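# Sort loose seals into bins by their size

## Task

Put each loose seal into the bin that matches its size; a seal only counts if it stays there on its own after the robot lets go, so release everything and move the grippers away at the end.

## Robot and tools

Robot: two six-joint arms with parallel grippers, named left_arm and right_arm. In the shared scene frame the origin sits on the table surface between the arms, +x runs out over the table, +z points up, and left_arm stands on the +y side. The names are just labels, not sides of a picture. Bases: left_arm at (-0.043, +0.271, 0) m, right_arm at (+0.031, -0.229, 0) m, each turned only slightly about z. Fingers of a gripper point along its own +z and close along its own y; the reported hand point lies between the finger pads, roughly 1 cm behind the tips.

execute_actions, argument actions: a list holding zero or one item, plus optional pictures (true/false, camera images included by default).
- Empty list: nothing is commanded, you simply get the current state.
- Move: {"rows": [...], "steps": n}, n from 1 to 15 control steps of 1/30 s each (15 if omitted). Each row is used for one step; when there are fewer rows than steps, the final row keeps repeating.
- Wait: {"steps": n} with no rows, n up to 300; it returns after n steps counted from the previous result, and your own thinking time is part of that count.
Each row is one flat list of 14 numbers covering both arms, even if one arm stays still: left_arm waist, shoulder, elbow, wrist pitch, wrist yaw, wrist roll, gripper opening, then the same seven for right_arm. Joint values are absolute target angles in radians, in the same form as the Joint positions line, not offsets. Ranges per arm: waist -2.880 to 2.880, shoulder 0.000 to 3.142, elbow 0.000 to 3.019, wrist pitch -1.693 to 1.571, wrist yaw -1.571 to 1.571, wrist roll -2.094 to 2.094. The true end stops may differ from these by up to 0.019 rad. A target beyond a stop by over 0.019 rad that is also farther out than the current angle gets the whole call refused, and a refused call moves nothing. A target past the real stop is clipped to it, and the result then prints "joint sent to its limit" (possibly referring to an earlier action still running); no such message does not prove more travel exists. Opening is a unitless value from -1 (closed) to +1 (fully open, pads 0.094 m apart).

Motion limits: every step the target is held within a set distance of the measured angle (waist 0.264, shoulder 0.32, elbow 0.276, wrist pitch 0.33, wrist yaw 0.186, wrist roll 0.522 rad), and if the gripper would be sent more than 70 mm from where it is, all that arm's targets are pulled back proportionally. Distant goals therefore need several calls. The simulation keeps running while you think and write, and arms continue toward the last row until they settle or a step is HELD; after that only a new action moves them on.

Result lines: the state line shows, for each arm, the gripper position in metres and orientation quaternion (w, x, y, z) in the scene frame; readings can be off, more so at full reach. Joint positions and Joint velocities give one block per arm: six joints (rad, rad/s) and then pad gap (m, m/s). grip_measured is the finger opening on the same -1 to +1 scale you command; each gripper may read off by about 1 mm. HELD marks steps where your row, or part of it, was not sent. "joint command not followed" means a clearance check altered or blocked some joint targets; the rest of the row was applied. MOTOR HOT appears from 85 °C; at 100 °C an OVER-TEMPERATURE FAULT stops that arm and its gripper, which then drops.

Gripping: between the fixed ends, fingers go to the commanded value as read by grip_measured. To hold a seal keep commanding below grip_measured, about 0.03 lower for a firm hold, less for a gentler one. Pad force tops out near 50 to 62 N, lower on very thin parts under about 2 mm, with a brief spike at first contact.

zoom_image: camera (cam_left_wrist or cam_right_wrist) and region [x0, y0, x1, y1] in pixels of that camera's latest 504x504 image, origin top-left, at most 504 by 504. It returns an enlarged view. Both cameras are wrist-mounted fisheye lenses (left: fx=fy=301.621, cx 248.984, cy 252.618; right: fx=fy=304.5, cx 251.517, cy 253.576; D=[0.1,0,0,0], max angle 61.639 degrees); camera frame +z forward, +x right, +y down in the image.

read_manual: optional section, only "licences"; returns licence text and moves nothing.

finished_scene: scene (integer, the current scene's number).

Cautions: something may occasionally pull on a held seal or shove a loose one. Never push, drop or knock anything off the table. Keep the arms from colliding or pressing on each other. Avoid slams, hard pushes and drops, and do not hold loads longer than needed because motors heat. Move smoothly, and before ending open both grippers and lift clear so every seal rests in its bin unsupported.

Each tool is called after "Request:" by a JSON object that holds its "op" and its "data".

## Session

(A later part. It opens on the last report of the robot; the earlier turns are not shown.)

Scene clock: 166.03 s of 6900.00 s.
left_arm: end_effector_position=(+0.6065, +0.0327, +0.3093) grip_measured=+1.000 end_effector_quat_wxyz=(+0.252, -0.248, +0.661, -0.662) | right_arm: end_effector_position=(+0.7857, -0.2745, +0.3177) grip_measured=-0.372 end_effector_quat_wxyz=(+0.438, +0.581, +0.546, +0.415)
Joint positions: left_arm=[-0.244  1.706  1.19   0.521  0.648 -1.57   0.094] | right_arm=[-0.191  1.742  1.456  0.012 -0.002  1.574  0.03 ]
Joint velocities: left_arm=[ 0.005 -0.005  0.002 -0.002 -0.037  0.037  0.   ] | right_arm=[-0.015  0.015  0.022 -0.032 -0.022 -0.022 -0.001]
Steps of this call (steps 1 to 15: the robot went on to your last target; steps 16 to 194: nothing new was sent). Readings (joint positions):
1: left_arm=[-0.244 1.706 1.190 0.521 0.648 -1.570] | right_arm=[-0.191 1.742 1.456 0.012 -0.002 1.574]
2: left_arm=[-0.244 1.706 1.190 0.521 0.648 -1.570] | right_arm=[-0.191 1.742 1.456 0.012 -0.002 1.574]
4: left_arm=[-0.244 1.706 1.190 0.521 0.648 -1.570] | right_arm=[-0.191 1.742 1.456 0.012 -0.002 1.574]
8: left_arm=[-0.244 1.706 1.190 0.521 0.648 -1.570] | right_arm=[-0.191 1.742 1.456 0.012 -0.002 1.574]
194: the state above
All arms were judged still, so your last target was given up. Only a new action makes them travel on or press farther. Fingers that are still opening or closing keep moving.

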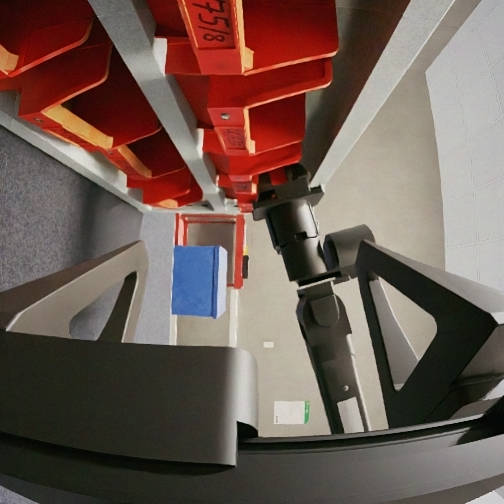

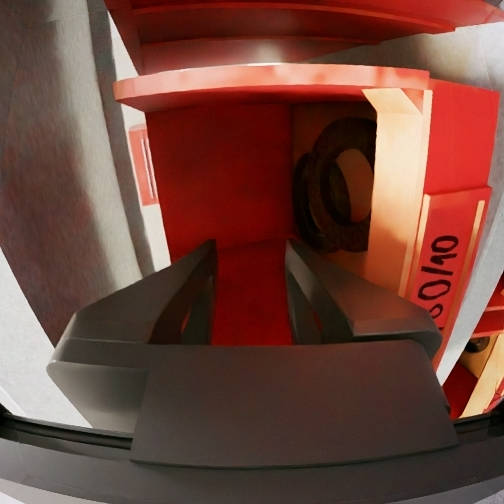

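Request:
{"op": "execute_actions", "data": {"actions": [{"rows": [[-0.249,1.719,1.249,0.510,0.65,-1.585,1,-0.195,1.729,1.45,0,0,1.585,-0.37],[-0.247,1.716,1.246,0.508,0.65,-1.585,1,-0.195,1.726,1.449,0,0,1.585,-0.37],[-0.244,1.712,1.242,0.507,0.65,-1.585,1,-0.195,1.721,1.446,0,0,1.585,-0.37],[-0.239,1.706,1.235,0.504,0.65,-1.585,1,-0.195,1.715,1.442,0,0,1.585,-0.37],[-0.233,1.698,1.227,0.501,0.65,-1.585,1,-0.195,1.706,1.435,0,0,1.585,-0.37],[-0.226,1.689,1.218,0.497,0.65,-1.585,1,-0.195,1.696,1.427,0,0,1.585,-0.37],[-0.218,1.678,1.206,0.492,0.65,-1.585,1,-0.195,1.685,1.418,0,0,1.585,-0.37],[-0.208,1.665,1.193,0.486,0.65,-1.585,1,-0.195,1.673,1.407,0,0,1.585,-0.37],[-0.197,1.651,1.178,0.480,0.65,-1.585,1,-0.195,1.659,1.395,0,0,1.585,-0.37],[-0.186,1.636,1.162,0.474,0.65,-1.585,1,-0.195,1.645,1.382,0,0,1.585,-0.37],[-0.173,1.619,1.145,0.467,0.65,-1.585,1,-0.195,1.630,1.368,0,0,1.585,-0.37],[-0.159,1.601,1.126,0.459,0.65,-1.585,1,-0.195,1.615,1.354,0,0,1.585,-0.37],[-0.144,1.582,1.106,0.450,0.65,-1.585,1,-0.195,1.600,1.340,0,0,1.585,-0.37],[-0.129,1.561,1.085,0.442,0.65,-1.585,1,-0.195,1.585,1.326,0,0,1.585,-0.37],[-0.113,1.540,1.063,0.433,0.65,-1.585,1,-0.195,1.571,1.312,0,0,1.585,-0.37]], "steps": 15}], "pictures": false}}

Request:
{"op": "execute_actions", "data": {"actions": [{"rows": [[-0.096,1.518,1.039,0.423,0.65,-1.585,1,-0.195,1.558,1.298,0,0,1.585,-0.37],[-0.078,1.495,1.015,0.413,0.65,-1.585,1,-0.195,1.545,1.285,0,0,1.585,-0.37],[-0.060,1.471,0.991,0.403,0.65,-1.585,1,-0.195,1.534,1.273,0,0,1.585,-0.37],[-0.042,1.447,0.966,0.393,0.65,-1.585,1,-0.194,1.524,1.262,-0.002,0,1.585,-0.37],[-0.023,1.422,0.940,0.382,0.65,-1.585,1,-0.190,1.515,1.253,-0.006,0,1.585,-0.37],[-0.004,1.398,0.914,0.371,0.65,-1.585,1,-0.185,1.509,1.245,-0.014,0,1.585,-0.37],[0.015,1.373,0.888,0.360,0.65,-1.585,1,-0.177,1.504,1.238,-0.025,0,1.585,-0.37],[0.035,1.347,0.862,0.350,0.65,-1.585,1,-0.167,1.501,1.234,-0.039,0,1.585,-0.37],[0.054,1.322,0.836,0.339,0.65,-1.585,1,-0.154,1.500,1.231,-0.055,0,1.585,-0.37],[0.073,1.298,0.810,0.328,0.65,-1.585,1,-0.140,1.500,1.229,-0.075,0,1.585,-0.37],[0.092,1.273,0.784,0.317,0.65,-1.585,1,-0.124,1.502,1.227,-0.097,0,1.585,-0.37],[0.110,1.249,0.759,0.307,0.65,-1.585,1,-0.106,1.504,1.225,-0.122,0,1.585,-0.37],[0.128,1.225,0.735,0.297,0.65,-1.585,1,-0.086,1.508,1.223,-0.149,0,1.585,-0.37],[0.146,1.202,0.711,0.287,0.65,-1.585,1,-0.064,1.512,1.221,-0.178,0,1.585,-0.37],[0.163,1.180,0.688,0.278,0.65,-1.585,1,-0.041,1.517,1.219,-0.210,0,1.585,-0.37]], "steps": 15}], "pictures": false}}

Request:
{"op": "execute_actions", "data": {"actions": [{"rows": [[0.179,1.159,0.665,0.268,0.65,-1.585,1,-0.017,1.523,1.217,-0.243,0,1.585,-0.33],[0.194,1.138,0.644,0.260,0.65,-1.585,1,0.008,1.530,1.215,-0.278,0,1.585,-0.29],[0.209,1.119,0.624,0.251,0.65,-1.585,1,0.035,1.537,1.213,-0.314,0,1.585,-0.25],[0.223,1.101,0.605,0.243,0.65,-1.585,1,0.062,1.546,1.211,-0.351,0,1.585,-0.21],[0.236,1.084,0.588,0.236,0.65,-1.585,1,0.091,1.554,1.209,-0.390,0,1.585,-0.17],[0.247,1.069,0.572,0.230,0.65,-1.585,1,0.119,1.564,1.207,-0.429,0,1.585,-0.13],[0.258,1.055,0.557,0.224,0.65,-1.585,1,0.148,1.574,1.205,-0.469,0,1.585,-0.09],[0.268,1.042,0.544,0.218,0.65,-1.585,1,0.178,1.584,1.203,-0.509,0,1.585,-0.05],[0.276,1.031,0.532,0.213,0.65,-1.585,1,0.207,1.595,1.201,-0.548,0,1.585,-0.01],[0.283,1.022,0.523,0.209,0.65,-1.585,1,0.236,1.605,1.199,-0.588,0,1.585,0.03],[0.289,1.014,0.515,0.206,0.65,-1.585,1,0.264,1.616,1.197,-0.627,0,1.585,0.07],[0.294,1.008,0.508,0.203,0.65,-1.585,1,0.293,1.628,1.195,-0.666,0,1.585,0.11],[0.297,1.004,0.504,0.202,0.65,-1.585,1,0.320,1.639,1.193,-0.703,0,1.585,0.15],[0.299,1.001,0.501,0.200,0.65,-1.585,1,0.347,1.650,1.191,-0.739,0,1.585,0.15],[0.300,1.000,0.500,0.200,0.65,-1.585,1,0.372,1.660,1.189,-0.774,0,1.585,0.15]], "steps": 15}], "pictures": false}}

Request:
{"op": "execute_actions", "data": {"actions": [{"rows": [[0.3,1.0,0.5,0.2,0.65,-1.585,1,0.396,1.671,1.187,-0.807,0,1.585,0.15],[0.3,1.0,0.5,0.2,0.65,-1.585,1,0.419,1.681,1.185,-0.839,0,1.585,0.15],[0.3,1.0,0.5,0.2,0.65,-1.585,1,0.441,1.691,1.183,-0.868,0,1.585,0.15],[0.3,1.0,0.5,0.2,0.65,-1.585,1,0.461,1.701,1.181,-0.895,0,1.585,0.15],[0.3,1.0,0.5,0.2,0.65,-1.585,1,0.479,1.709,1.179,-0.920,0,1.585,0.15],[0.3,1.0,0.5,0.2,0.65,-1.585,1,0.495,1.718,1.177,-0.942,0,1.585,0.15],[0.3,1.0,0.5,0.2,0.65,-1.585,1,0.509,1.725,1.175,-0.962,0,1.585,0.15],[0.3,1.0,0.5,0.2,0.65,-1.585,1,0.522,1.732,1.173,-0.978,0,1.585,0.15],[0.3,1.0,0.5,0.2,0.65,-1.585,1,0.532,1.738,1.171,-0.992,0,1.585,0.15],[0.3,1.0,0.5,0.2,0.65,-1.585,1,0.540,1.743,1.169,-1.003,0,1.585,0.15],[0.3,1.0,0.5,0.2,0.65,-1.585,1,0.545,1.747,1.168,-1.011,0,1.585,0.15],[0.3,1.0,0.5,0.2,0.65,-1.585,1,0.549,1.751,1.168,-1.015,0,1.585,0.15],[0.3,1.0,0.5,0.2,0.65,-1.585,1,0.550,1.753,1.168,-1.017,0,1.585,0.15],[0.3,1.0,0.5,0.2,0.65,-1.585,1,0.550,1.755,1.168,-1.017,0,1.585,0.15],[0.3,1.0,0.5,0.2,0.65,-1.585,1,0.550,1.755,1.168,-1.017,0,1.585,0.15]], "steps": 15}], "pictures": false}}

Request:
{"op": "execute_actions", "data": {"actions": [{"steps": 8}]}}

Scene clock: 178.07 s of 6900.00 s.
left_arm: end_effector_position=(+0.5889, +0.0875, +0.3012) grip_measured=+1.000 end_effector_quat_wxyz=(+0.256, -0.294, +0.663, -0.640) | right_arm: end_effector_position=(+0.7422, -0.2719, +0.3410) grip_measured=-0.372 end_effector_quat_wxyz=(+0.443, +0.577, +0.543, +0.420)
Joint positions: left_arm=[-0.167  1.619  1.096  0.46   0.649 -1.57   0.094] | right_arm=[-0.191  1.616  1.347  0.012 -0.002  1.574  0.03 ]
Joint velocities: left_arm=[ 0.523 -0.65  -0.603 -0.252 -0.037  0.037  0.   ] | right_arm=[-0.005 -0.523 -0.344  0.007 -0.051 -0.022  0.   ]
Steps of this call (steps 1 to 90: nothing new was sent; then 8.53 s passed at rest; steps 91 to 105: all 15 steps of this action). Readings (joint positions):
91: left_arm=[-0.244 1.706 1.190 0.521 0.648 -1.570] | right_arm=[-0.191 1.742 1.456 0.012 -0.002 1.574]
92: left_arm=[-0.244 1.706 1.190 0.521 0.648 -1.570] | right_arm=[-0.191 1.742 1.456 0.012 -0.002 1.574]
94: left_arm=[-0.244 1.706 1.190 0.520 0.648 -1.570] | right_arm=[-0.191 1.741 1.456 0.012 -0.002 1.574]
98: left_arm=[-0.241 1.705 1.190 0.507 0.648 -1.570] | right_arm=[-0.191 1.720 1.435 0.012 -0.002 1.574]
105: the state above

Scene clock: 178.57 s of 6900.00 s.
left_arm: end_effector_position=(+0.4694, +0.2520, +0.2853) grip_measured=+1.000 end_effector_quat_wxyz=(+0.302, -0.428, +0.627, -0.577) | right_arm: end_effector_position=(+0.6888, -0.2206, +0.3230) grip_measured=-0.372 end_effector_quat_wxyz=(+0.390, +0.584, +0.591, +0.397)
Joint positions: left_arm=[ 0.125  1.232  0.728  0.31   0.649 -1.57   0.094] | right_arm=[-0.117  1.496  1.24  -0.134 -0.001  1.574  0.03 ]
Joint velocities: left_arm=[ 0.513 -0.669 -0.701 -0.286 -0.037 -0.007  0.   ] | right_arm=[ 0.65   0.024 -0.071 -0.828 -0.066 -0.037  0.   ]
Steps of this call (steps 1 to 15: all 15 steps of this action). Readings (joint positions):
1: left_arm=[-0.148 1.596 1.074 0.451 0.649 -1.570] | right_arm=[-0.191 1.599 1.334 0.012 -0.002 1.574]
2: left_arm=[-0.127 1.572 1.052 0.442 0.649 -1.570] | right_arm=[-0.191 1.581 1.321 0.012 -0.002 1.574]
4: left_arm=[-0.084 1.520 1.005 0.423 0.649 -1.570] | right_arm=[-0.191 1.550 1.297 0.012 -0.002 1.574]
8: left_arm=[-0.002 1.410 0.908 0.383 0.649 -1.570] | right_arm=[-0.190 1.505 1.263 -0.000 -0.002 1.574]
15: the state above

Scene clock: 179.07 s of 6900.00 s.
left_arm: end_effector_position=(+0.3821, +0.3063, +0.2360) grip_measured=+1.000 end_effector_quat_wxyz=(+0.307, -0.512, +0.598, -0.535) | right_arm: end_effector_position=(+0.5584, +0.0102, +0.1403) grip_measured=+0.147 end_effector_quat_wxyz=(+0.136, +0.525, +0.813, +0.213)
Joint positions: left_arm=[ 0.287  1.015  0.498  0.213  0.649 -1.57   0.094] | right_arm=[ 0.295  1.62   1.215 -0.654 -0.001  1.574  0.054]
Joint velocities: left_arm=[ 0.054 -0.093 -0.085 -0.056  0.022 -0.037  0.   ] | right_arm=[ 0.835  0.366 -0.071 -1.194 -0.007  0.051  0.003]
Steps of this call (steps 1 to 15: all 15 steps of this action). Readings (joint positions):
1: left_arm=[0.142 1.209 0.704 0.300 0.649 -1.570] | right_arm=[-0.094 1.497 1.238 -0.163 -0.001 1.574]
2: left_arm=[0.159 1.188 0.680 0.290 0.649 -1.570] | right_arm=[-0.068 1.500 1.236 -0.192 -0.001 1.574]
4: left_arm=[0.190 1.147 0.635 0.272 0.649 -1.570] | right_arm=[-0.013 1.510 1.234 -0.253 -0.001 1.574]
8: left_arm=[0.241 1.079 0.563 0.241 0.649 -1.570] | right_arm=[0.100 1.542 1.231 -0.388 -0.001 1.574]
15: the state above

Scene clock: 179.57 s of 6900.00 s.
left_arm: end_effector_position=(+0.3808, +0.3067, +0.2348) grip_measured=+1.000 end_effector_quat_wxyz=(+0.307, -0.513, +0.598, -0.534) | right_arm: end_effector_position=(+0.4003, +0.0702, +0.0377) grip_measured=+0.148 end_effector_quat_wxyz=(-0.001, +0.432, +0.902, -0.001)
Joint positions: left_arm=[ 0.289  1.013  0.495  0.211  0.649 -1.57   0.094] | right_arm=[ 0.55   1.749  1.174 -0.999 -0.001  1.574  0.054]
Joint velocities: left_arm=[ 0.005 -0.005 -0.007  0.002 -0.051 -0.007  0.   ] | right_arm=[ 0.005  0.005  0.002 -0.032  0.051  0.007 -0.   ]
Steps of this call (steps 1 to 15: all 15 steps of this action). Readings (joint positions):
1: left_arm=[0.288 1.013 0.496 0.212 0.649 -1.570] | right_arm=[0.324 1.633 1.212 -0.695 -0.001 1.574]
2: left_arm=[0.289 1.013 0.495 0.211 0.649 -1.570] | right_arm=[0.353 1.646 1.208 -0.736 -0.001 1.574]
4: left_arm=[0.289 1.013 0.495 0.211 0.649 -1.570] | right_arm=[0.411 1.672 1.201 -0.811 -0.001 1.574]
8: left_arm=[0.289 1.013 0.495 0.211 0.649 -1.570] | right_arm=[0.504 1.718 1.185 -0.922 -0.001 1.574]
15: the state above

Scene clock: 179.83 s of 6900.00 s.
left_arm: end_effector_position=(+0.3808, +0.3067, +0.2348) grip_measured=+1.000 end_effector_quat_wxyz=(+0.307, -0.513, +0.598, -0.534) | right_arm: end_effector_position=(+0.4000, +0.0699, +0.0377) grip_measured=+0.148 end_effector_quat_wxyz=(-0.002, +0.432, +0.902, -0.002)
Joint positions: left_arm=[ 0.289  1.013  0.495  0.211  0.649 -1.57   0.094] | right_arm=[ 0.55   1.749  1.174 -1.001 -0.001  1.574  0.054]
Joint velocities: left_arm=[ 0.005 -0.015  0.012  0.007  0.051 -0.022  0.   ] | right_arm=[-0.024 -0.024 -0.012 -0.007  0.007  0.022  0.001]
Steps of this call (steps 1 to 8: the robot went on to your last target). Readings (joint positions):
1: left_arm=[0.289 1.013 0.495 0.211 0.649 -1.570] | right_arm=[0.550 1.749 1.174 -1.000 -0.001 1.574]
2: left_arm=[0.289 1.013 0.495 0.211 0.649 -1.570] | right_arm=[0.550 1.749 1.174 -1.001 -0.001 1.574]
4: left_arm=[0.289 1.013 0.495 0.211 0.649 -1.570] | right_arm=[0.550 1.749 1.174 -1.001 -0.001 1.574]
8: the state above

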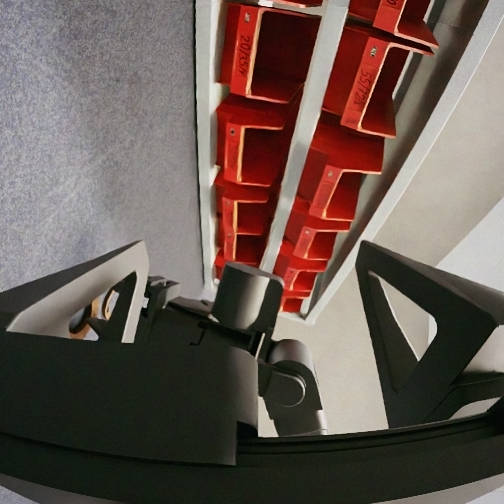

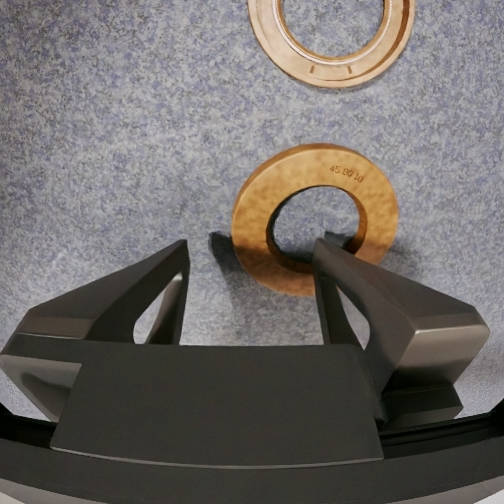

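Request:
{"op": "execute_actions", "data": {"actions": []}}

Scene clock: 183.23 s of 6900.00 s.
left_arm: end_effector_position=(+0.3808, +0.3067, +0.2348) grip_measured=+1.000 end_effector_quat_wxyz=(+0.307, -0.513, +0.598, -0.534) | right_arm: end_effector_position=(+0.4000, +0.0699, +0.0377) grip_measured=+0.148 end_effector_quat_wxyz=(-0.002, +0.432, +0.902, -0.002)
Joint positions: left_arm=[ 0.289  1.013  0.495  0.211  0.649 -1.57   0.094] | right_arm=[ 0.55   1.749  1.174 -1.001 -0.001  1.574  0.054]
Joint velocities: left_arm=[-0.005 -0.005  0.012 -0.007 -0.051 -0.051  0.   ] | right_arm=[-0.015 -0.015 -0.002 -0.007 -0.066 -0.022  0.   ]
Steps of this call (steps 1 to 15: the robot went on to your last target; steps 16 to 90: nothing new was sent; then 0.40 s passed at rest). Readings (joint positions):
1: left_arm=[0.289 1.013 0.495 0.211 0.649 -1.570] | right_arm=[0.550 1.749 1.174 -1.001 -0.001 1.574]
2: left_arm=[0.289 1.013 0.495 0.211 0.649 -1.570] | right_arm=[0.550 1.749 1.174 -1.001 -0.001 1.574]
4: left_arm=[0.289 1.013 0.495 0.211 0.649 -1.570] | right_arm=[0.550 1.749 1.174 -1.001 -0.001 1.574]
8: left_arm=[0.289 1.013 0.495 0.211 0.649 -1.570] | right_arm=[0.550 1.749 1.174 -1.001 -0.001 1.574]
90: the state above
All arms were judged still, so your last target was given up. Only a new action makes them travel on or press farther. Fingers that are still opening or closing keep moving.

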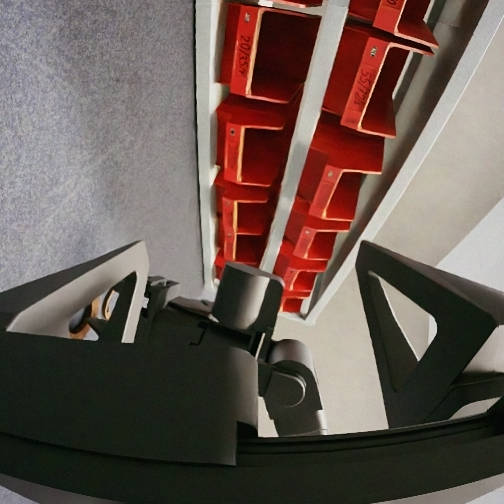

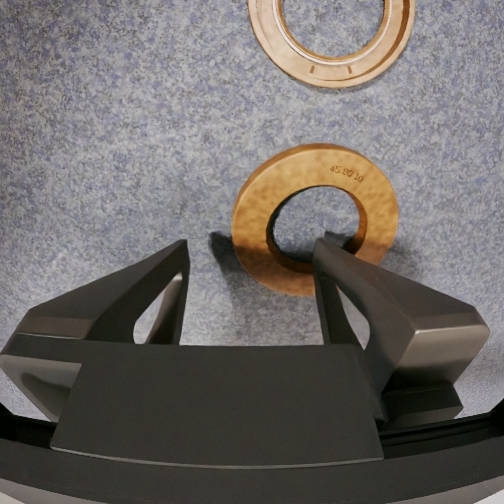

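Request:
{"op": "execute_actions", "data": {"actions": [{"rows": [[0.3,1.0,0.5,0.2,0.65,-1.585,1, 0.550,1.757,1.168,-1.010,0,1.585,0.15],[0.3,1.0,0.5,0.2,0.65,-1.585,1, 0.550,1.760,1.168,-1.003,0,1.585,0.15],[0.3,1.0,0.5,0.2,0.65,-1.585,1, 0.550,1.763,1.168,-0.996,0,1.585,0.15],[0.3,1.0,0.5,0.2,0.65,-1.585,1, 0.550,1.767,1.168,-0.990,0,1.585,0.15],[0.3,1.0,0.5,0.2,0.65,-1.585,1, 0.550,1.771,1.168,-0.985,0,1.585,0.15],[0.3,1.0,0.5,0.2,0.65,-1.585,1, 0.550,1.775,1.168,-0.981,0,1.585,0.15],[0.3,1.0,0.5,0.2,0.65,-1.585,1, 0.550,1.779,1.168,-0.978,0,1.585,0.15],[0.3,1.0,0.5,0.2,0.65,-1.585,1, 0.550,1.783,1.168,-0.975,0,1.585,0.15],[0.3,1.0,0.5,0.2,0.65,-1.585,1, 0.550,1.787,1.168,-0.972,0,1.585,0.15],[0.3,1.0,0.5,0.2,0.65,-1.585,1, 0.550,1.790,1.168,-0.970,0,1.585,0.15],[0.3,1.0,0.5,0.2,0.65,-1.585,1, 0.550,1.793,1.168,-0.968,0,1.585,0.15],[0.3,1.0,0.5,0.2,0.65,-1.585,1, 0.550,1.795,1.168,-0.967,0,1.585,0.15],[0.3,1.0,0.5,0.2,0.65,-1.585,1, 0.550,1.797,1.168,-0.966,0,1.585,0.15]], "steps": 15}]}}

Scene clock: 187.23 s of 6900.00 s.
left_arm: end_effector_position=(+0.3808, +0.3067, +0.2348) grip_measured=+1.000 end_effector_quat_wxyz=(+0.307, -0.513, +0.598, -0.534) | right_arm: end_effector_position=(+0.4003, +0.0701, +0.0205) grip_measured=+0.148 end_effector_quat_wxyz=(-0.006, +0.432, +0.902, -0.011)
Joint positions: left_arm=[ 0.289  1.013  0.495  0.211  0.649 -1.57   0.094] | right_arm=[ 0.55   1.787  1.174 -0.983 -0.001  1.574  0.054]
Joint velocities: left_arm=[-0.015 -0.005 -0.012 -0.002 -0.051 -0.007  0.   ] | right_arm=[-0.024  0.073  0.002  0.017 -0.081  0.066 -0.001]
Steps of this call (steps 1 to 90: nothing new was sent; then 0.50 s passed at rest; steps 91 to 105: all 15 steps of this action). Readings (joint positions):
91: left_arm=[0.289 1.013 0.495 0.211 0.649 -1.570] | right_arm=[0.550 1.749 1.174 -1.001 -0.001 1.574]
92: left_arm=[0.289 1.013 0.495 0.211 0.649 -1.570] | right_arm=[0.550 1.749 1.174 -1.001 -0.001 1.574]
94: left_arm=[0.289 1.013 0.495 0.211 0.649 -1.570] | right_arm=[0.550 1.749 1.174 -1.001 -0.001 1.574]
98: left_arm=[0.289 1.013 0.495 0.211 0.649 -1.570] | right_arm=[0.550 1.757 1.174 -0.997 -0.001 1.574]
105: the state above

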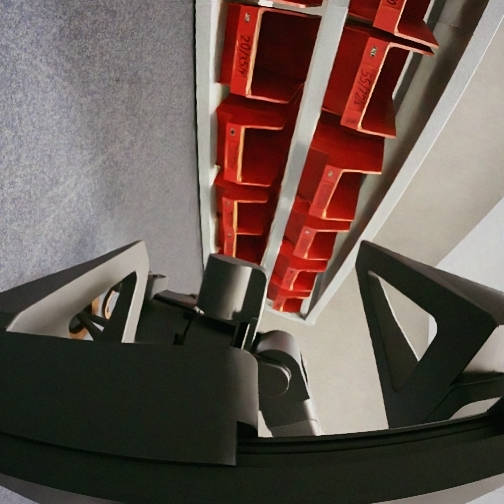

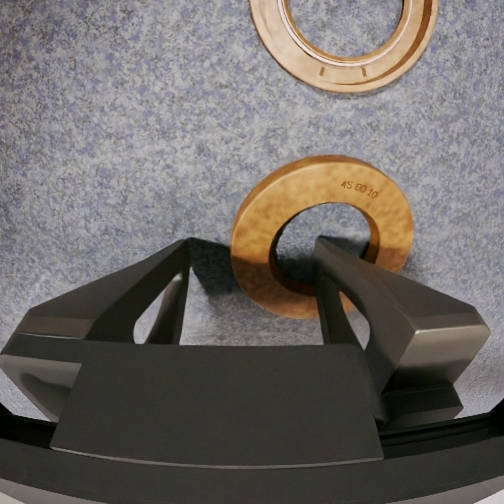

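Now close gradually.

Request:
{"op": "execute_actions", "data": {"actions": [{"rows": [[0.3,1.0,0.5,0.2,0.65,-1.585,1, 0.550,1.797,1.168,-0.966,0,1.585,0.08],[0.3,1.0,0.5,0.2,0.65,-1.585,1, 0.550,1.797,1.168,-0.966,0,1.585,0.0],[0.3,1.0,0.5,0.2,0.65,-1.585,1, 0.550,1.797,1.168,-0.966,0,1.585,-0.09],[0.3,1.0,0.5,0.2,0.65,-1.585,1, 0.550,1.797,1.168,-0.966,0,1.585,-0.18],[0.3,1.0,0.5,0.2,0.65,-1.585,1, 0.550,1.797,1.168,-0.966,0,1.585,-0.27],[0.3,1.0,0.5,0.2,0.65,-1.585,1, 0.550,1.797,1.168,-0.966,0,1.585,-0.35],[0.3,1.0,0.5,0.2,0.65,-1.585,1, 0.550,1.797,1.168,-0.966,0,1.585,-0.42],[0.3,1.0,0.5,0.2,0.65,-1.585,1, 0.550,1.797,1.168,-0.966,0,1.585,-0.48],[0.3,1.0,0.5,0.2,0.65,-1.585,1, 0.550,1.797,1.168,-0.966,0,1.585,-0.53],[0.3,1.0,0.5,0.2,0.65,-1.585,1, 0.550,1.797,1.168,-0.966,0,1.585,-0.57],[0.3,1.0,0.5,0.2,0.65,-1.585,1, 0.550,1.797,1.168,-0.966,0,1.585,-0.60],[0.3,1.0,0.5,0.2,0.65,-1.585,1, 0.550,1.797,1.168,-0.966,0,1.585,-0.625],[0.3,1.0,0.5,0.2,0.65,-1.585,1, 0.550,1.797,1.168,-0.966,0,1.585,-0.645],[0.3,1.0,0.5,0.2,0.65,-1.585,1, 0.550,1.797,1.168,-0.966,0,1.585,-0.665],[0.3,1.0,0.5,0.2,0.65,-1.585,1, 0.550,1.797,1.168,-0.966,0,1.585,-0.685]], "steps": 15}]}}

Scene clock: 189.10 s of 6900.00 s.
left_arm: end_effector_position=(+0.3808, +0.3067, +0.2348) grip_measured=+1.000 end_effector_quat_wxyz=(+0.307, -0.513, +0.598, -0.534) | right_arm: end_effector_position=(+0.4001, +0.0699, +0.0190) grip_measured=-0.659 end_effector_quat_wxyz=(-0.007, +0.432, +0.902, -0.012)
Joint positions: left_arm=[ 0.289  1.013  0.495  0.211  0.649 -1.57   0.094] | right_arm=[ 0.55   1.79   1.174 -0.983 -0.001  1.574  0.016]
Joint velocities: left_arm=[-0.005  0.005 -0.002  0.017 -0.037  0.007  0.   ] | right_arm=[-0.005 -0.005 -0.007 -0.022  0.007  0.022 -0.005]
Steps of this call (steps 1 to 15: the robot went on to your last target; steps 16 to 41: nothing new was sent; steps 42 to 56: all 15 steps of this action). Readings (joint positions):
42: left_arm=[0.289 1.013 0.495 0.211 0.649 -1.570] | right_arm=[0.550 1.790 1.174 -0.983 -0.001 1.574]
43: left_arm=[0.289 1.013 0.495 0.211 0.649 -1.570] | right_arm=[0.550 1.790 1.174 -0.983 -0.001 1.574]
45: left_arm=[0.289 1.013 0.495 0.211 0.649 -1.570] | right_arm=[0.550 1.790 1.174 -0.983 -0.001 1.574]
49: left_arm=[0.289 1.013 0.495 0.211 0.649 -1.570] | right_arm=[0.550 1.790 1.174 -0.983 -0.001 1.574]
56: the state above

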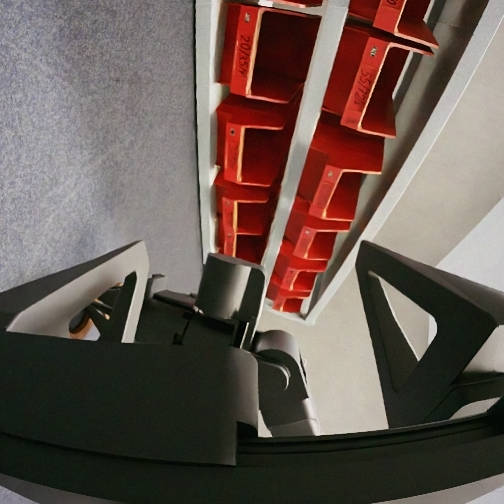

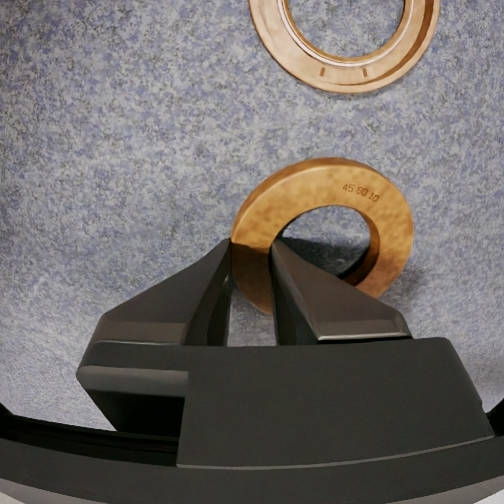

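Request:
{"op": "execute_actions", "data": {"actions": [{"rows": [[0.3,1.0,0.5,0.2,0.65,-1.585,1, 0.550,1.778,1.168,-0.966,0,1.585,-0.70],[0.3,1.0,0.5,0.2,0.65,-1.585,1, 0.550,1.772,1.168,-0.966,0,1.585,-0.70],[0.3,1.0,0.5,0.2,0.65,-1.585,1, 0.550,1.763,1.168,-0.966,0,1.585,-0.70],[0.3,1.0,0.5,0.2,0.65,-1.585,1, 0.550,1.751,1.168,-0.966,0,1.585,-0.70],[0.3,1.0,0.5,0.2,0.65,-1.585,1, 0.550,1.736,1.168,-0.966,0,1.585,-0.70],[0.3,1.0,0.5,0.2,0.65,-1.585,1, 0.550,1.719,1.164,-0.960,0,1.585,-0.70],[0.3,1.0,0.5,0.2,0.65,-1.585,1, 0.548,1.700,1.156,-0.945,0,1.585,-0.70],[0.3,1.0,0.5,0.2,0.65,-1.585,1, 0.542,1.680,1.143,-0.920,0,1.585,-0.70],[0.3,1.0,0.5,0.2,0.65,-1.585,1, 0.532,1.660,1.126,-0.885,0,1.585,-0.70],[0.3,1.0,0.5,0.2,0.65,-1.585,1, 0.518,1.640,1.106,-0.840,0,1.585,-0.70],[0.3,1.0,0.5,0.2,0.65,-1.585,1, 0.500,1.621,1.084,-0.785,0,1.585,-0.70],[0.3,1.0,0.5,0.2,0.65,-1.585,1, 0.478,1.603,1.061,-0.722,0,1.585,-0.70],[0.3,1.0,0.5,0.2,0.65,-1.585,1, 0.453,1.587,1.038,-0.655,0,1.585,-0.70],[0.3,1.0,0.5,0.2,0.65,-1.585,1, 0.427,1.574,1.016,-0.585,0,1.585,-0.70],[0.3,1.0,0.5,0.2,0.65,-1.585,1, -0.195,1.555,0.955,0.985,0,1.585,-0.70]], "steps": 15}], "pictures": false}}

Request:
{"op": "execute_actions", "data": {"actions": [{"steps": 40}]}}

Scene clock: 203.00 s of 6900.00 s.
left_arm: end_effector_position=(+0.3808, +0.3067, +0.2348) grip_measured=+1.000 end_effector_quat_wxyz=(+0.307, -0.513, +0.598, -0.534) | right_arm: end_effector_position=(+0.4464, +0.0659, +0.0808) grip_measured=-0.659 end_effector_quat_wxyz=(+0.081, +0.453, +0.874, +0.159)
Joint positions: left_arm=[ 0.289  1.013  0.495  0.211  0.649 -1.57   0.094] | right_arm=[ 0.486  1.588  1.047 -0.671 -0.002  1.574  0.016]
Joint velocities: left_arm=[ 0.005 -0.005 -0.012 -0.002 -0.022 -0.051  0.   ] | right_arm=[-0.796 -0.523 -0.471  1.546 -0.022  0.007 -0.001]
Steps of this call (steps 1 to 15: the robot went on to your last target; steps 16 to 90: nothing new was sent; then 10.40 s passed at rest; steps 91 to 105: all 15 steps of this action). Readings (joint positions):
91: left_arm=[0.289 1.013 0.495 0.211 0.649 -1.570] | right_arm=[0.550 1.790 1.174 -0.983 -0.001 1.574]
92: left_arm=[0.289 1.013 0.495 0.211 0.649 -1.570] | right_arm=[0.550 1.790 1.174 -0.983 -0.001 1.574]
94: left_arm=[0.289 1.013 0.495 0.211 0.649 -1.570] | right_arm=[0.550 1.787 1.174 -0.983 -0.001 1.574]
98: left_arm=[0.289 1.013 0.495 0.211 0.649 -1.570] | right_arm=[0.550 1.751 1.164 -0.965 -0.001 1.574]
105: the state above

Scene clock: 204.33 s of 6900.00 s.
left_arm: end_effector_position=(+0.3808, +0.3067, +0.2348) grip_measured=+1.000 end_effector_quat_wxyz=(+0.307, -0.513, +0.598, -0.534) | right_arm: end_effector_position=(+0.6579, -0.2744, +0.3875) grip_measured=-0.657 end_effector_quat_wxyz=(+0.603, +0.415, +0.384, +0.563)
Joint positions: left_arm=[ 0.289  1.013  0.495  0.211  0.649 -1.57   0.094] | right_arm=[-0.201  1.549  0.962  0.957  0.003  1.574  0.016]
Joint velocities: left_arm=[-0.015  0.005 -0.007 -0.012 -0.022  0.022  0.   ] | right_arm=[ 0.005 -0.015 -0.002 -0.012 -0.037 -0.022 -0.   ]
Steps of this call (steps 1 to 40: the robot went on to your last target). Readings (joint positions):
1: left_arm=[0.289 1.013 0.495 0.211 0.649 -1.570] | right_arm=[0.456 1.574 1.033 -0.619 -0.002 1.574]
2: left_arm=[0.289 1.013 0.495 0.211 0.649 -1.570] | right_arm=[0.420 1.565 1.022 -0.567 -0.002 1.574]
4: left_arm=[0.289 1.013 0.495 0.211 0.649 -1.570] | right_arm=[0.337 1.560 1.007 -0.465 -0.002 1.574]
8: left_arm=[0.289 1.013 0.495 0.211 0.649 -1.570] | right_arm=[0.161 1.560 0.991 -0.272 -0.002 1.574]
40: the state above

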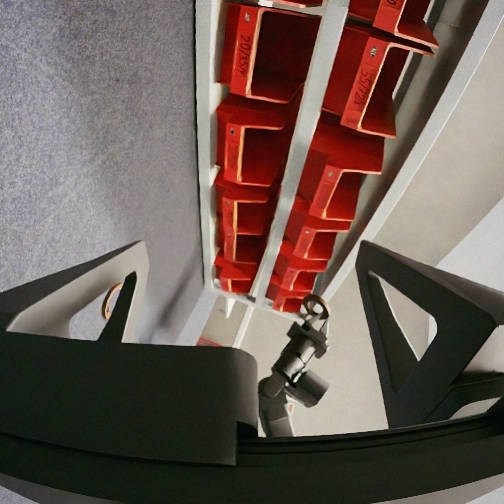

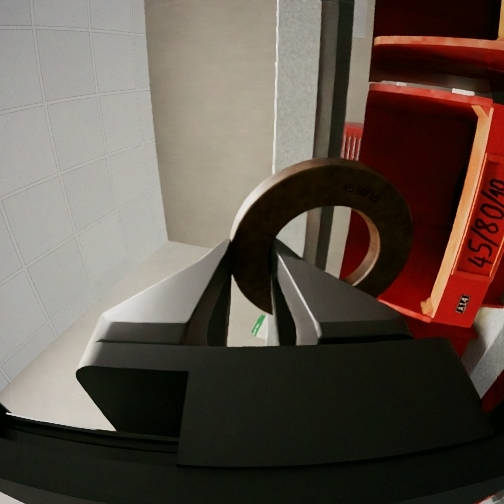

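Request:
{"op": "execute_actions", "data": {"actions": [{"rows": [[0.3,1.0,0.5,0.2,0.65,-1.585,1, -0.193,1.556,0.980,0.985,0,1.585,-0.70],[0.3,1.0,0.5,0.2,0.65,-1.585,1, -0.191,1.557,1.005,0.985,0,1.585,-0.70],[0.3,1.0,0.5,0.2,0.65,-1.585,1, -0.189,1.557,1.025,0.985,0,1.585,-0.70],[0.3,1.0,0.5,0.2,0.65,-1.585,1, -0.187,1.558,1.026,0.985,0,1.585,-0.70],[0.3,1.0,0.5,0.2,0.65,-1.585,1, -0.185,1.560,1.029,0.985,0,1.585,-0.70],[0.3,1.0,0.5,0.2,0.65,-1.585,1, -0.185,1.565,1.033,0.985,0,1.585,-0.70],[0.3,1.0,0.5,0.2,0.65,-1.585,1, -0.185,1.571,1.039,0.985,0,1.585,-0.70],[0.3,1.0,0.5,0.2,0.65,-1.585,1, -0.185,1.578,1.047,0.985,0,1.585,-0.70],[0.3,1.0,0.5,0.2,0.65,-1.585,1, -0.185,1.587,1.056,0.985,0,1.585,-0.70],[0.3,1.0,0.5,0.2,0.65,-1.585,1, -0.185,1.597,1.066,0.985,0,1.585,-0.70],[0.3,1.0,0.5,0.2,0.65,-1.585,1, -0.185,1.608,1.078,0.985,0,1.585,-0.70],[0.3,1.0,0.5,0.2,0.65,-1.585,1, -0.185,1.620,1.090,0.985,0,1.585,-0.70],[0.3,1.0,0.5,0.2,0.65,-1.585,1, -0.185,1.633,1.103,0.985,0,1.585,-0.70],[0.3,1.0,0.5,0.2,0.65,-1.585,1, -0.185,1.646,1.116,0.985,0,1.585,-0.70],[0.3,1.0,0.5,0.2,0.65,-1.585,1, -0.185,1.660,1.130,0.985,0,1.585,-0.70]], "steps": 15}], "pictures": false}}

Request:
{"op": "execute_actions", "data": {"actions": [{"rows": [[0.3,1.0,0.5,0.2,0.65,-1.585,1, -0.185,1.673,1.144,0.985,0,1.585,-0.70],[0.3,1.0,0.5,0.2,0.65,-1.585,1, -0.185,1.686,1.157,0.985,0,1.585,-0.70],[0.3,1.0,0.5,0.2,0.65,-1.585,1, -0.185,1.699,1.170,0.985,0,1.585,-0.70],[0.3,1.0,0.5,0.2,0.65,-1.585,1, -0.185,1.711,1.183,0.985,0,1.585,-0.70],[0.3,1.0,0.5,0.2,0.65,-1.585,1, -0.185,1.722,1.194,0.985,0,1.585,-0.70],[0.3,1.0,0.5,0.2,0.65,-1.585,1, -0.185,1.732,1.204,0.985,0,1.585,-0.70],[0.3,1.0,0.5,0.2,0.65,-1.585,1, -0.185,1.741,1.213,0.985,0,1.585,-0.70],[0.3,1.0,0.5,0.2,0.65,-1.585,1, -0.185,1.748,1.221,0.985,0,1.585,-0.70],[0.3,1.0,0.5,0.2,0.65,-1.585,1, -0.185,1.754,1.227,0.985,0,1.585,-0.70],[0.3,1.0,0.5,0.2,0.65,-1.585,1, -0.185,1.759,1.231,0.985,0,1.585,-0.70],[0.3,1.0,0.5,0.2,0.65,-1.585,1, -0.185,1.761,1.234,0.985,0,1.585,-0.70],[0.3,1.0,0.5,0.2,0.65,-1.585,1, -0.185,1.762,1.235,0.985,0,1.585,-0.70]], "steps": 15}]}}

Scene clock: 209.47 s of 6900.00 s.
left_arm: end_effector_position=(+0.3808, +0.3067, +0.2348) grip_measured=+1.000 end_effector_quat_wxyz=(+0.307, -0.513, +0.598, -0.534) | right_arm: end_effector_position=(+0.6859, -0.2744, +0.3844) grip_measured=-0.657 end_effector_quat_wxyz=(+0.603, +0.413, +0.383, +0.564)
Joint positions: left_arm=[ 0.289  1.013  0.495  0.211  0.649 -1.57   0.094] | right_arm=[-0.198  1.622  1.038  0.957  0.003  1.574  0.016]
Joint velocities: left_arm=[ 0.015 -0.015 -0.007 -0.017  0.007 -0.081  0.   ] | right_arm=[-0.015  0.396  0.427 -0.017  0.007  0.007 -0.001]
Steps of this call (steps 1 to 15: the robot went on to your last target; steps 16 to 90: nothing new was sent; then 1.63 s passed at rest; steps 91 to 105: all 15 steps of this action). Readings (joint positions):
91: left_arm=[0.289 1.013 0.495 0.211 0.649 -1.570] | right_arm=[-0.201 1.549 0.962 0.957 0.003 1.574]
92: left_arm=[0.289 1.013 0.495 0.211 0.649 -1.570] | right_arm=[-0.201 1.549 0.962 0.957 0.003 1.574]
94: left_arm=[0.289 1.013 0.495 0.211 0.649 -1.570] | right_arm=[-0.201 1.549 0.962 0.957 0.003 1.574]
98: left_arm=[0.289 1.013 0.495 0.211 0.649 -1.570] | right_arm=[-0.200 1.553 0.965 0.957 0.003 1.574]
105: the state above

Scene clock: 209.97 s of 6900.00 s.
left_arm: end_effector_position=(+0.3808, +0.3067, +0.2348) grip_measured=+1.000 end_effector_quat_wxyz=(+0.307, -0.513, +0.598, -0.534) | right_arm: end_effector_position=(+0.7349, -0.2777, +0.3606) grip_measured=-0.657 end_effector_quat_wxyz=(+0.600, +0.418, +0.387, +0.561)
Joint positions: left_arm=[ 0.289  1.013  0.495  0.211  0.649 -1.57   0.094] | right_arm=[-0.198  1.761  1.162  0.957  0.003  1.574  0.016]
Joint velocities: left_arm=[ 0.005  0.005  0.017 -0.007 -0.066  0.007  0.   ] | right_arm=[ 0.015  0.005  0.012 -0.012 -0.007 -0.022 -0.001]
Steps of this call (steps 1 to 15: all 15 steps of this action). Readings (joint positions):
1: left_arm=[0.289 1.013 0.495 0.211 0.649 -1.570] | right_arm=[-0.198 1.636 1.053 0.957 0.003 1.574]
2: left_arm=[0.289 1.013 0.495 0.211 0.649 -1.570] | right_arm=[-0.198 1.650 1.067 0.957 0.003 1.574]
4: left_arm=[0.289 1.013 0.495 0.211 0.649 -1.570] | right_arm=[-0.198 1.679 1.094 0.957 0.003 1.574]
8: left_arm=[0.289 1.013 0.495 0.211 0.649 -1.570] | right_arm=[-0.198 1.728 1.138 0.957 0.003 1.574]
15: the state above

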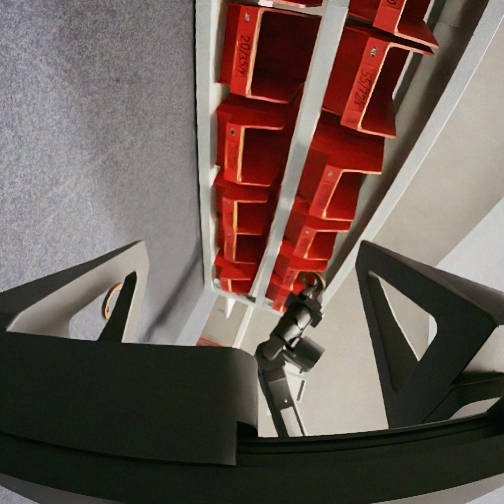

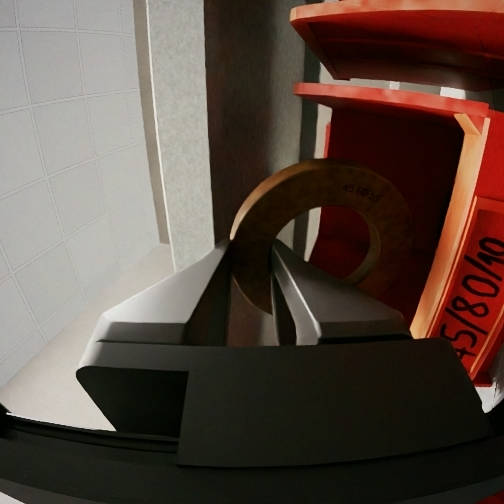

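Request:
{"op": "execute_actions", "data": {"actions": [{"rows": [[0.3,1.0,0.5,0.2,0.65,-1.585,1, -0.185,1.756,1.235,0.962,0,1.585,-0.70],[0.3,1.0,0.5,0.2,0.65,-1.585,1, -0.185,1.750,1.236,0.939,0,1.585,-0.70],[0.3,1.0,0.5,0.2,0.65,-1.585,1, -0.185,1.749,1.237,0.934,0,1.585,-0.70],[0.3,1.0,0.5,0.2,0.65,-1.585,1, -0.185,1.748,1.240,0.925,0,1.585,-0.70],[0.3,1.0,0.5,0.2,0.65,-1.585,1, -0.185,1.747,1.244,0.912,0,1.585,-0.70],[0.3,1.0,0.5,0.2,0.65,-1.585,1, -0.185,1.745,1.249,0.897,0,1.585,-0.70],[0.3,1.0,0.5,0.2,0.65,-1.585,1, -0.185,1.743,1.254,0.877,0,1.585,-0.70],[0.3,1.0,0.5,0.2,0.65,-1.585,1, -0.185,1.741,1.261,0.855,0,1.585,-0.70],[0.3,1.0,0.5,0.2,0.65,-1.585,1, -0.185,1.738,1.269,0.830,0,1.585,-0.70],[0.3,1.0,0.5,0.2,0.65,-1.585,1, -0.185,1.736,1.277,0.802,0,1.585,-0.70],[0.3,1.0,0.5,0.2,0.65,-1.585,1, -0.185,1.734,1.287,0.772,0,1.585,-0.70],[0.3,1.0,0.5,0.2,0.65,-1.585,1, -0.185,1.731,1.297,0.739,0,1.585,-0.70],[0.3,1.0,0.5,0.2,0.65,-1.585,1, -0.185,1.729,1.307,0.704,0,1.585,-0.70],[0.3,1.0,0.5,0.2,0.65,-1.585,1, -0.185,1.727,1.318,0.667,0,1.585,-0.70],[0.3,1.0,0.5,0.2,0.65,-1.585,1, -0.185,1.725,1.330,0.629,0,1.585,-0.70]], "steps": 15}], "pictures": false}}

Request:
{"op": "execute_actions", "data": {"actions": [{"rows": [[0.3,1.0,0.5,0.2,0.65,-1.585,1, -0.185,1.724,1.342,0.589,0,1.585,-0.70],[0.3,1.0,0.5,0.2,0.65,-1.585,1, -0.185,1.723,1.354,0.549,0,1.585,-0.70],[0.3,1.0,0.5,0.2,0.65,-1.585,1, -0.185,1.722,1.367,0.508,0,1.585,-0.70],[0.3,1.0,0.5,0.2,0.65,-1.585,1, -0.185,1.722,1.380,0.467,0,1.585,-0.70],[0.3,1.0,0.5,0.2,0.65,-1.585,1, -0.185,1.722,1.392,0.425,0,1.585,-0.70],[0.3,1.0,0.5,0.2,0.65,-1.585,1, -0.185,1.722,1.405,0.384,0,1.585,-0.70],[0.3,1.0,0.5,0.2,0.65,-1.585,1, -0.185,1.722,1.417,0.344,0,1.585,-0.70],[0.3,1.0,0.5,0.2,0.65,-1.585,1, -0.185,1.722,1.429,0.304,0,1.585,-0.70],[0.3,1.0,0.5,0.2,0.65,-1.585,1, -0.185,1.726,1.441,0.266,0,1.585,-0.70],[0.3,1.0,0.5,0.2,0.65,-1.585,1, -0.185,1.730,1.452,0.229,0,1.585,-0.70],[0.3,1.0,0.5,0.2,0.65,-1.585,1, -0.185,1.734,1.462,0.194,0,1.585,-0.70],[0.3,1.0,0.5,0.2,0.65,-1.585,1, -0.185,1.737,1.472,0.161,0,1.585,-0.70],[0.3,1.0,0.5,0.2,0.65,-1.585,1, -0.185,1.739,1.482,0.131,0,1.585,-0.70],[0.3,1.0,0.5,0.2,0.65,-1.585,1, -0.185,1.741,1.490,0.103,0,1.585,-0.70],[0.3,1.0,0.5,0.2,0.65,-1.585,1, -0.185,1.742,1.498,0.078,0,1.585,-0.70]], "steps": 15}], "pictures": false}}

Request:
{"op": "execute_actions", "data": {"actions": [{"rows": [[0.3,1.0,0.5,0.2,0.65,-1.585,1, -0.185,1.743,1.505,0.056,0,1.585,-0.70],[0.3,1.0,0.5,0.2,0.65,-1.585,1, -0.185,1.743,1.510,0.036,0,1.585,-0.70],[0.3,1.0,0.5,0.2,0.65,-1.585,1, -0.185,1.743,1.515,0.021,0,1.585,-0.70],[0.3,1.0,0.5,0.2,0.65,-1.585,1, -0.185,1.743,1.519,0.008,0,1.585,-0.70],[0.3,1.0,0.5,0.2,0.65,-1.585,1, -0.185,1.743,1.522,-0.001,0,1.585,-0.70],[0.3,1.0,0.5,0.2,0.65,-1.585,1, -0.185,1.743,1.523,-0.006,0,1.585,-0.70],[0.3,1.0,0.5,0.2,0.65,-1.585,1, -0.185,1.743,1.524,-0.008,0,1.585,-0.70]], "steps": 12}]}}

Scene clock: 217.77 s of 6900.00 s.
left_arm: end_effector_position=(+0.3808, +0.3067, +0.2348) grip_measured=+1.000 end_effector_quat_wxyz=(+0.307, -0.513, +0.598, -0.534) | right_arm: end_effector_position=(+0.7592, -0.2794, +0.3489) grip_measured=-0.657 end_effector_quat_wxyz=(+0.565, +0.465, +0.432, +0.528)
Joint positions: left_arm=[ 0.289  1.013  0.495  0.211  0.649 -1.57   0.094] | right_arm=[-0.198  1.753  1.234  0.714  0.003  1.574  0.016]
Joint velocities: left_arm=[-0.005 -0.005 -0.007  0.007  0.022  0.051  0.   ] | right_arm=[-0.005 -0.083  0.33  -1.062 -0.037 -0.081  0.   ]
Steps of this call (steps 1 to 15: the robot went on to your last target; steps 16 to 90: nothing new was sent; then 4.30 s passed at rest; steps 91 to 105: all 15 steps of this action). Readings (joint positions):
91: left_arm=[0.289 1.013 0.495 0.211 0.649 -1.570] | right_arm=[-0.198 1.761 1.165 0.957 0.003 1.574]
92: left_arm=[0.289 1.013 0.495 0.211 0.649 -1.570] | right_arm=[-0.198 1.761 1.165 0.957 0.003 1.574]
94: left_arm=[0.289 1.013 0.495 0.211 0.649 -1.570] | right_arm=[-0.198 1.761 1.166 0.951 0.003 1.574]
98: left_arm=[0.289 1.013 0.495 0.211 0.649 -1.570] | right_arm=[-0.198 1.761 1.177 0.906 0.003 1.574]
105: the state above

Scene clock: 218.27 s of 6900.00 s.
left_arm: end_effector_position=(+0.3808, +0.3067, +0.2348) grip_measured=+1.000 end_effector_quat_wxyz=(+0.307, -0.513, +0.598, -0.534) | right_arm: end_effector_position=(+0.7839, -0.2811, +0.3244) grip_measured=-0.658 end_effector_quat_wxyz=(+0.468, +0.562, +0.523, +0.437)
Joint positions: left_arm=[ 0.289  1.013  0.495  0.211  0.649 -1.57   0.094] | right_arm=[-0.198  1.738  1.408  0.15   0.003  1.574  0.016]
Joint velocities: left_arm=[ 0.005 -0.005  0.007 -0.007  0.066  0.007  0.   ] | right_arm=[ 0.015  0.005  0.208 -0.838 -0.022 -0.022 -0.   ]
Steps of this call (steps 1 to 15: all 15 steps of this action). Readings (joint positions):
1: left_arm=[0.289 1.013 0.495 0.211 0.649 -1.570] | right_arm=[-0.198 1.750 1.245 0.677 0.003 1.574]
2: left_arm=[0.289 1.013 0.495 0.211 0.649 -1.570] | right_arm=[-0.198 1.748 1.257 0.640 0.003 1.574]
4: left_arm=[0.289 1.013 0.495 0.211 0.649 -1.570] | right_arm=[-0.198 1.744 1.283 0.562 0.003 1.574]
8: left_arm=[0.289 1.013 0.495 0.211 0.649 -1.570] | right_arm=[-0.198 1.738 1.336 0.400 0.003 1.574]
15: the state above

Scene clock: 218.67 s of 6900.00 s.
left_arm: end_effector_position=(+0.3808, +0.3067, +0.2348) grip_measured=+1.000 end_effector_quat_wxyz=(+0.307, -0.513, +0.598, -0.534) | right_arm: end_effector_position=(+0.7839, -0.2811, +0.3180) grip_measured=-0.658 end_effector_quat_wxyz=(+0.441, +0.584, +0.543, +0.412)
Joint positions: left_arm=[ 0.289  1.013  0.495  0.211  0.649 -1.57   0.094] | right_arm=[-0.198  1.738  1.452  0.012  0.003  1.574  0.016]
Joint velocities: left_arm=[-0.005 -0.005  0.007  0.007 -0.022  0.051  0.   ] | right_arm=[-0.015 -0.005  0.002 -0.032  0.037 -0.066 -0.001]
Steps of this call (steps 1 to 12: all 12 steps of this action). Readings (joint positions):
1: left_arm=[0.289 1.013 0.495 0.211 0.649 -1.570] | right_arm=[-0.198 1.738 1.415 0.123 0.003 1.574]
2: left_arm=[0.289 1.013 0.495 0.211 0.649 -1.570] | right_arm=[-0.198 1.738 1.421 0.098 0.003 1.574]
4: left_arm=[0.289 1.013 0.495 0.211 0.649 -1.570] | right_arm=[-0.198 1.738 1.432 0.058 0.003 1.574]
8: left_arm=[0.289 1.013 0.495 0.211 0.649 -1.570] | right_arm=[-0.198 1.738 1.450 0.018 0.003 1.574]
12: the state above

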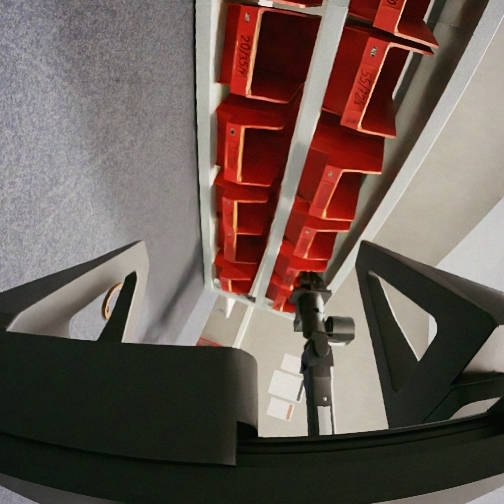

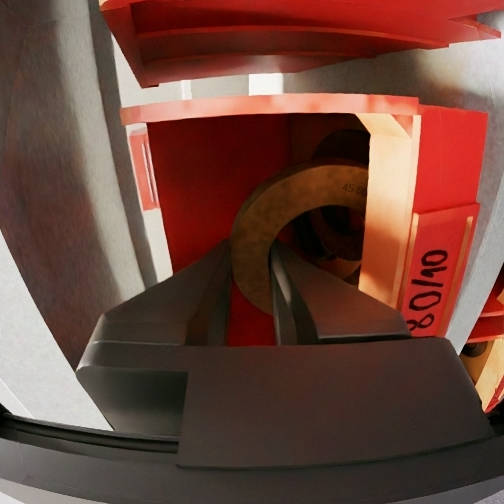

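Request:
{"op": "execute_actions", "data": {"actions": [{"rows": [[0.3,1.0,0.5,0.2,0.65,-1.585,1, -0.185,1.743,1.524,-0.008,0,1.585,-0.68],[0.3,1.0,0.5,0.2,0.65,-1.585,1, -0.185,1.743,1.524,-0.008,0,1.585,-0.665],[0.3,1.0,0.5,0.2,0.65,-1.585,1, -0.185,1.743,1.524,-0.008,0,1.585,-0.655],[0.3,1.0,0.5,0.2,0.65,-1.585,1, -0.185,1.743,1.524,-0.008,0,1.585,-0.645],[0.3,1.0,0.5,0.2,0.65,-1.585,1, -0.185,1.743,1.524,-0.008,0,1.585,-0.63],[0.3,1.0,0.5,0.2,0.65,-1.585,1, -0.185,1.743,1.524,-0.008,0,1.585,-0.61],[0.3,1.0,0.5,0.2,0.65,-1.585,1, -0.185,1.743,1.524,-0.008,0,1.585,-0.585],[0.3,1.0,0.5,0.2,0.65,-1.585,1, -0.185,1.743,1.524,-0.008,0,1.585,-0.555],[0.3,1.0,0.5,0.2,0.65,-1.585,1, -0.185,1.743,1.524,-0.008,0,1.585,-0.52],[0.3,1.0,0.5,0.2,0.65,-1.585,1, -0.185,1.743,1.524,-0.008,0,1.585,-0.485],[0.3,1.0,0.5,0.2,0.65,-1.585,1, -0.185,1.743,1.524,-0.008,0,1.585,-0.45],[0.3,1.0,0.5,0.2,0.65,-1.585,1, -0.185,1.743,1.524,-0.008,0,1.585,-0.42],[0.3,1.0,0.5,0.2,0.65,-1.585,1, -0.185,1.743,1.524,-0.008,0,1.585,-0.39],[0.3,1.0,0.5,0.2,0.65,-1.585,1, -0.185,1.743,1.524,-0.008,0,1.585,-0.37]], "steps": 15}]}}

Scene clock: 221.20 s of 6900.00 s.
left_arm: end_effector_position=(+0.3808, +0.3067, +0.2348) grip_measured=+1.000 end_effector_quat_wxyz=(+0.307, -0.513, +0.598, -0.534) | right_arm: end_effector_position=(+0.7836, -0.2805, +0.3170) grip_measured=-0.375 end_effector_quat_wxyz=(+0.440, +0.584, +0.544, +0.411)
Joint positions: left_arm=[ 0.289  1.013  0.495  0.211  0.649 -1.57   0.094] | right_arm=[-0.198  1.738  1.452  0.008  0.003  1.574  0.029]
Joint velocities: left_arm=[ 0.005 -0.034 -0.002 -0.032  0.007  0.007  0.   ] | right_arm=[-0.005 -0.015 -0.007  0.002 -0.022 -0.037  0.005]
Steps of this call (steps 1 to 15: the robot went on to your last target; steps 16 to 61: nothing new was sent; steps 62 to 76: all 15 steps of this action). Readings (joint positions):
62: left_arm=[0.289 1.013 0.495 0.211 0.649 -1.570] | right_arm=[-0.198 1.738 1.452 0.012 0.003 1.574]
63: left_arm=[0.289 1.013 0.495 0.211 0.649 -1.570] | right_arm=[-0.198 1.738 1.452 0.012 0.003 1.574]
65: left_arm=[0.289 1.013 0.495 0.211 0.649 -1.570] | right_arm=[-0.198 1.738 1.452 0.012 0.003 1.574]
69: left_arm=[0.289 1.013 0.495 0.211 0.649 -1.570] | right_arm=[-0.198 1.738 1.452 0.011 0.003 1.574]
76: the state above

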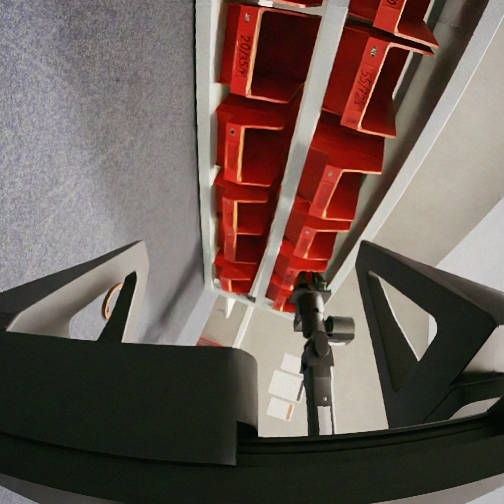

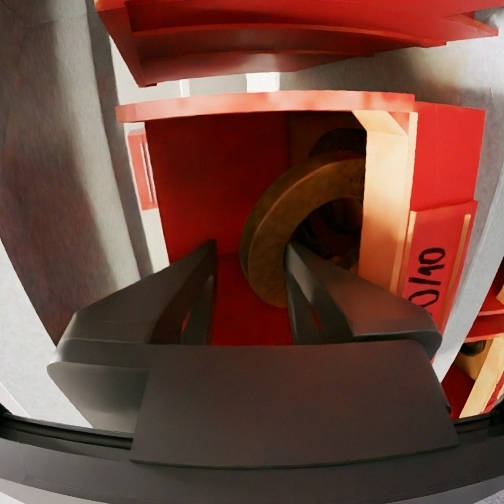

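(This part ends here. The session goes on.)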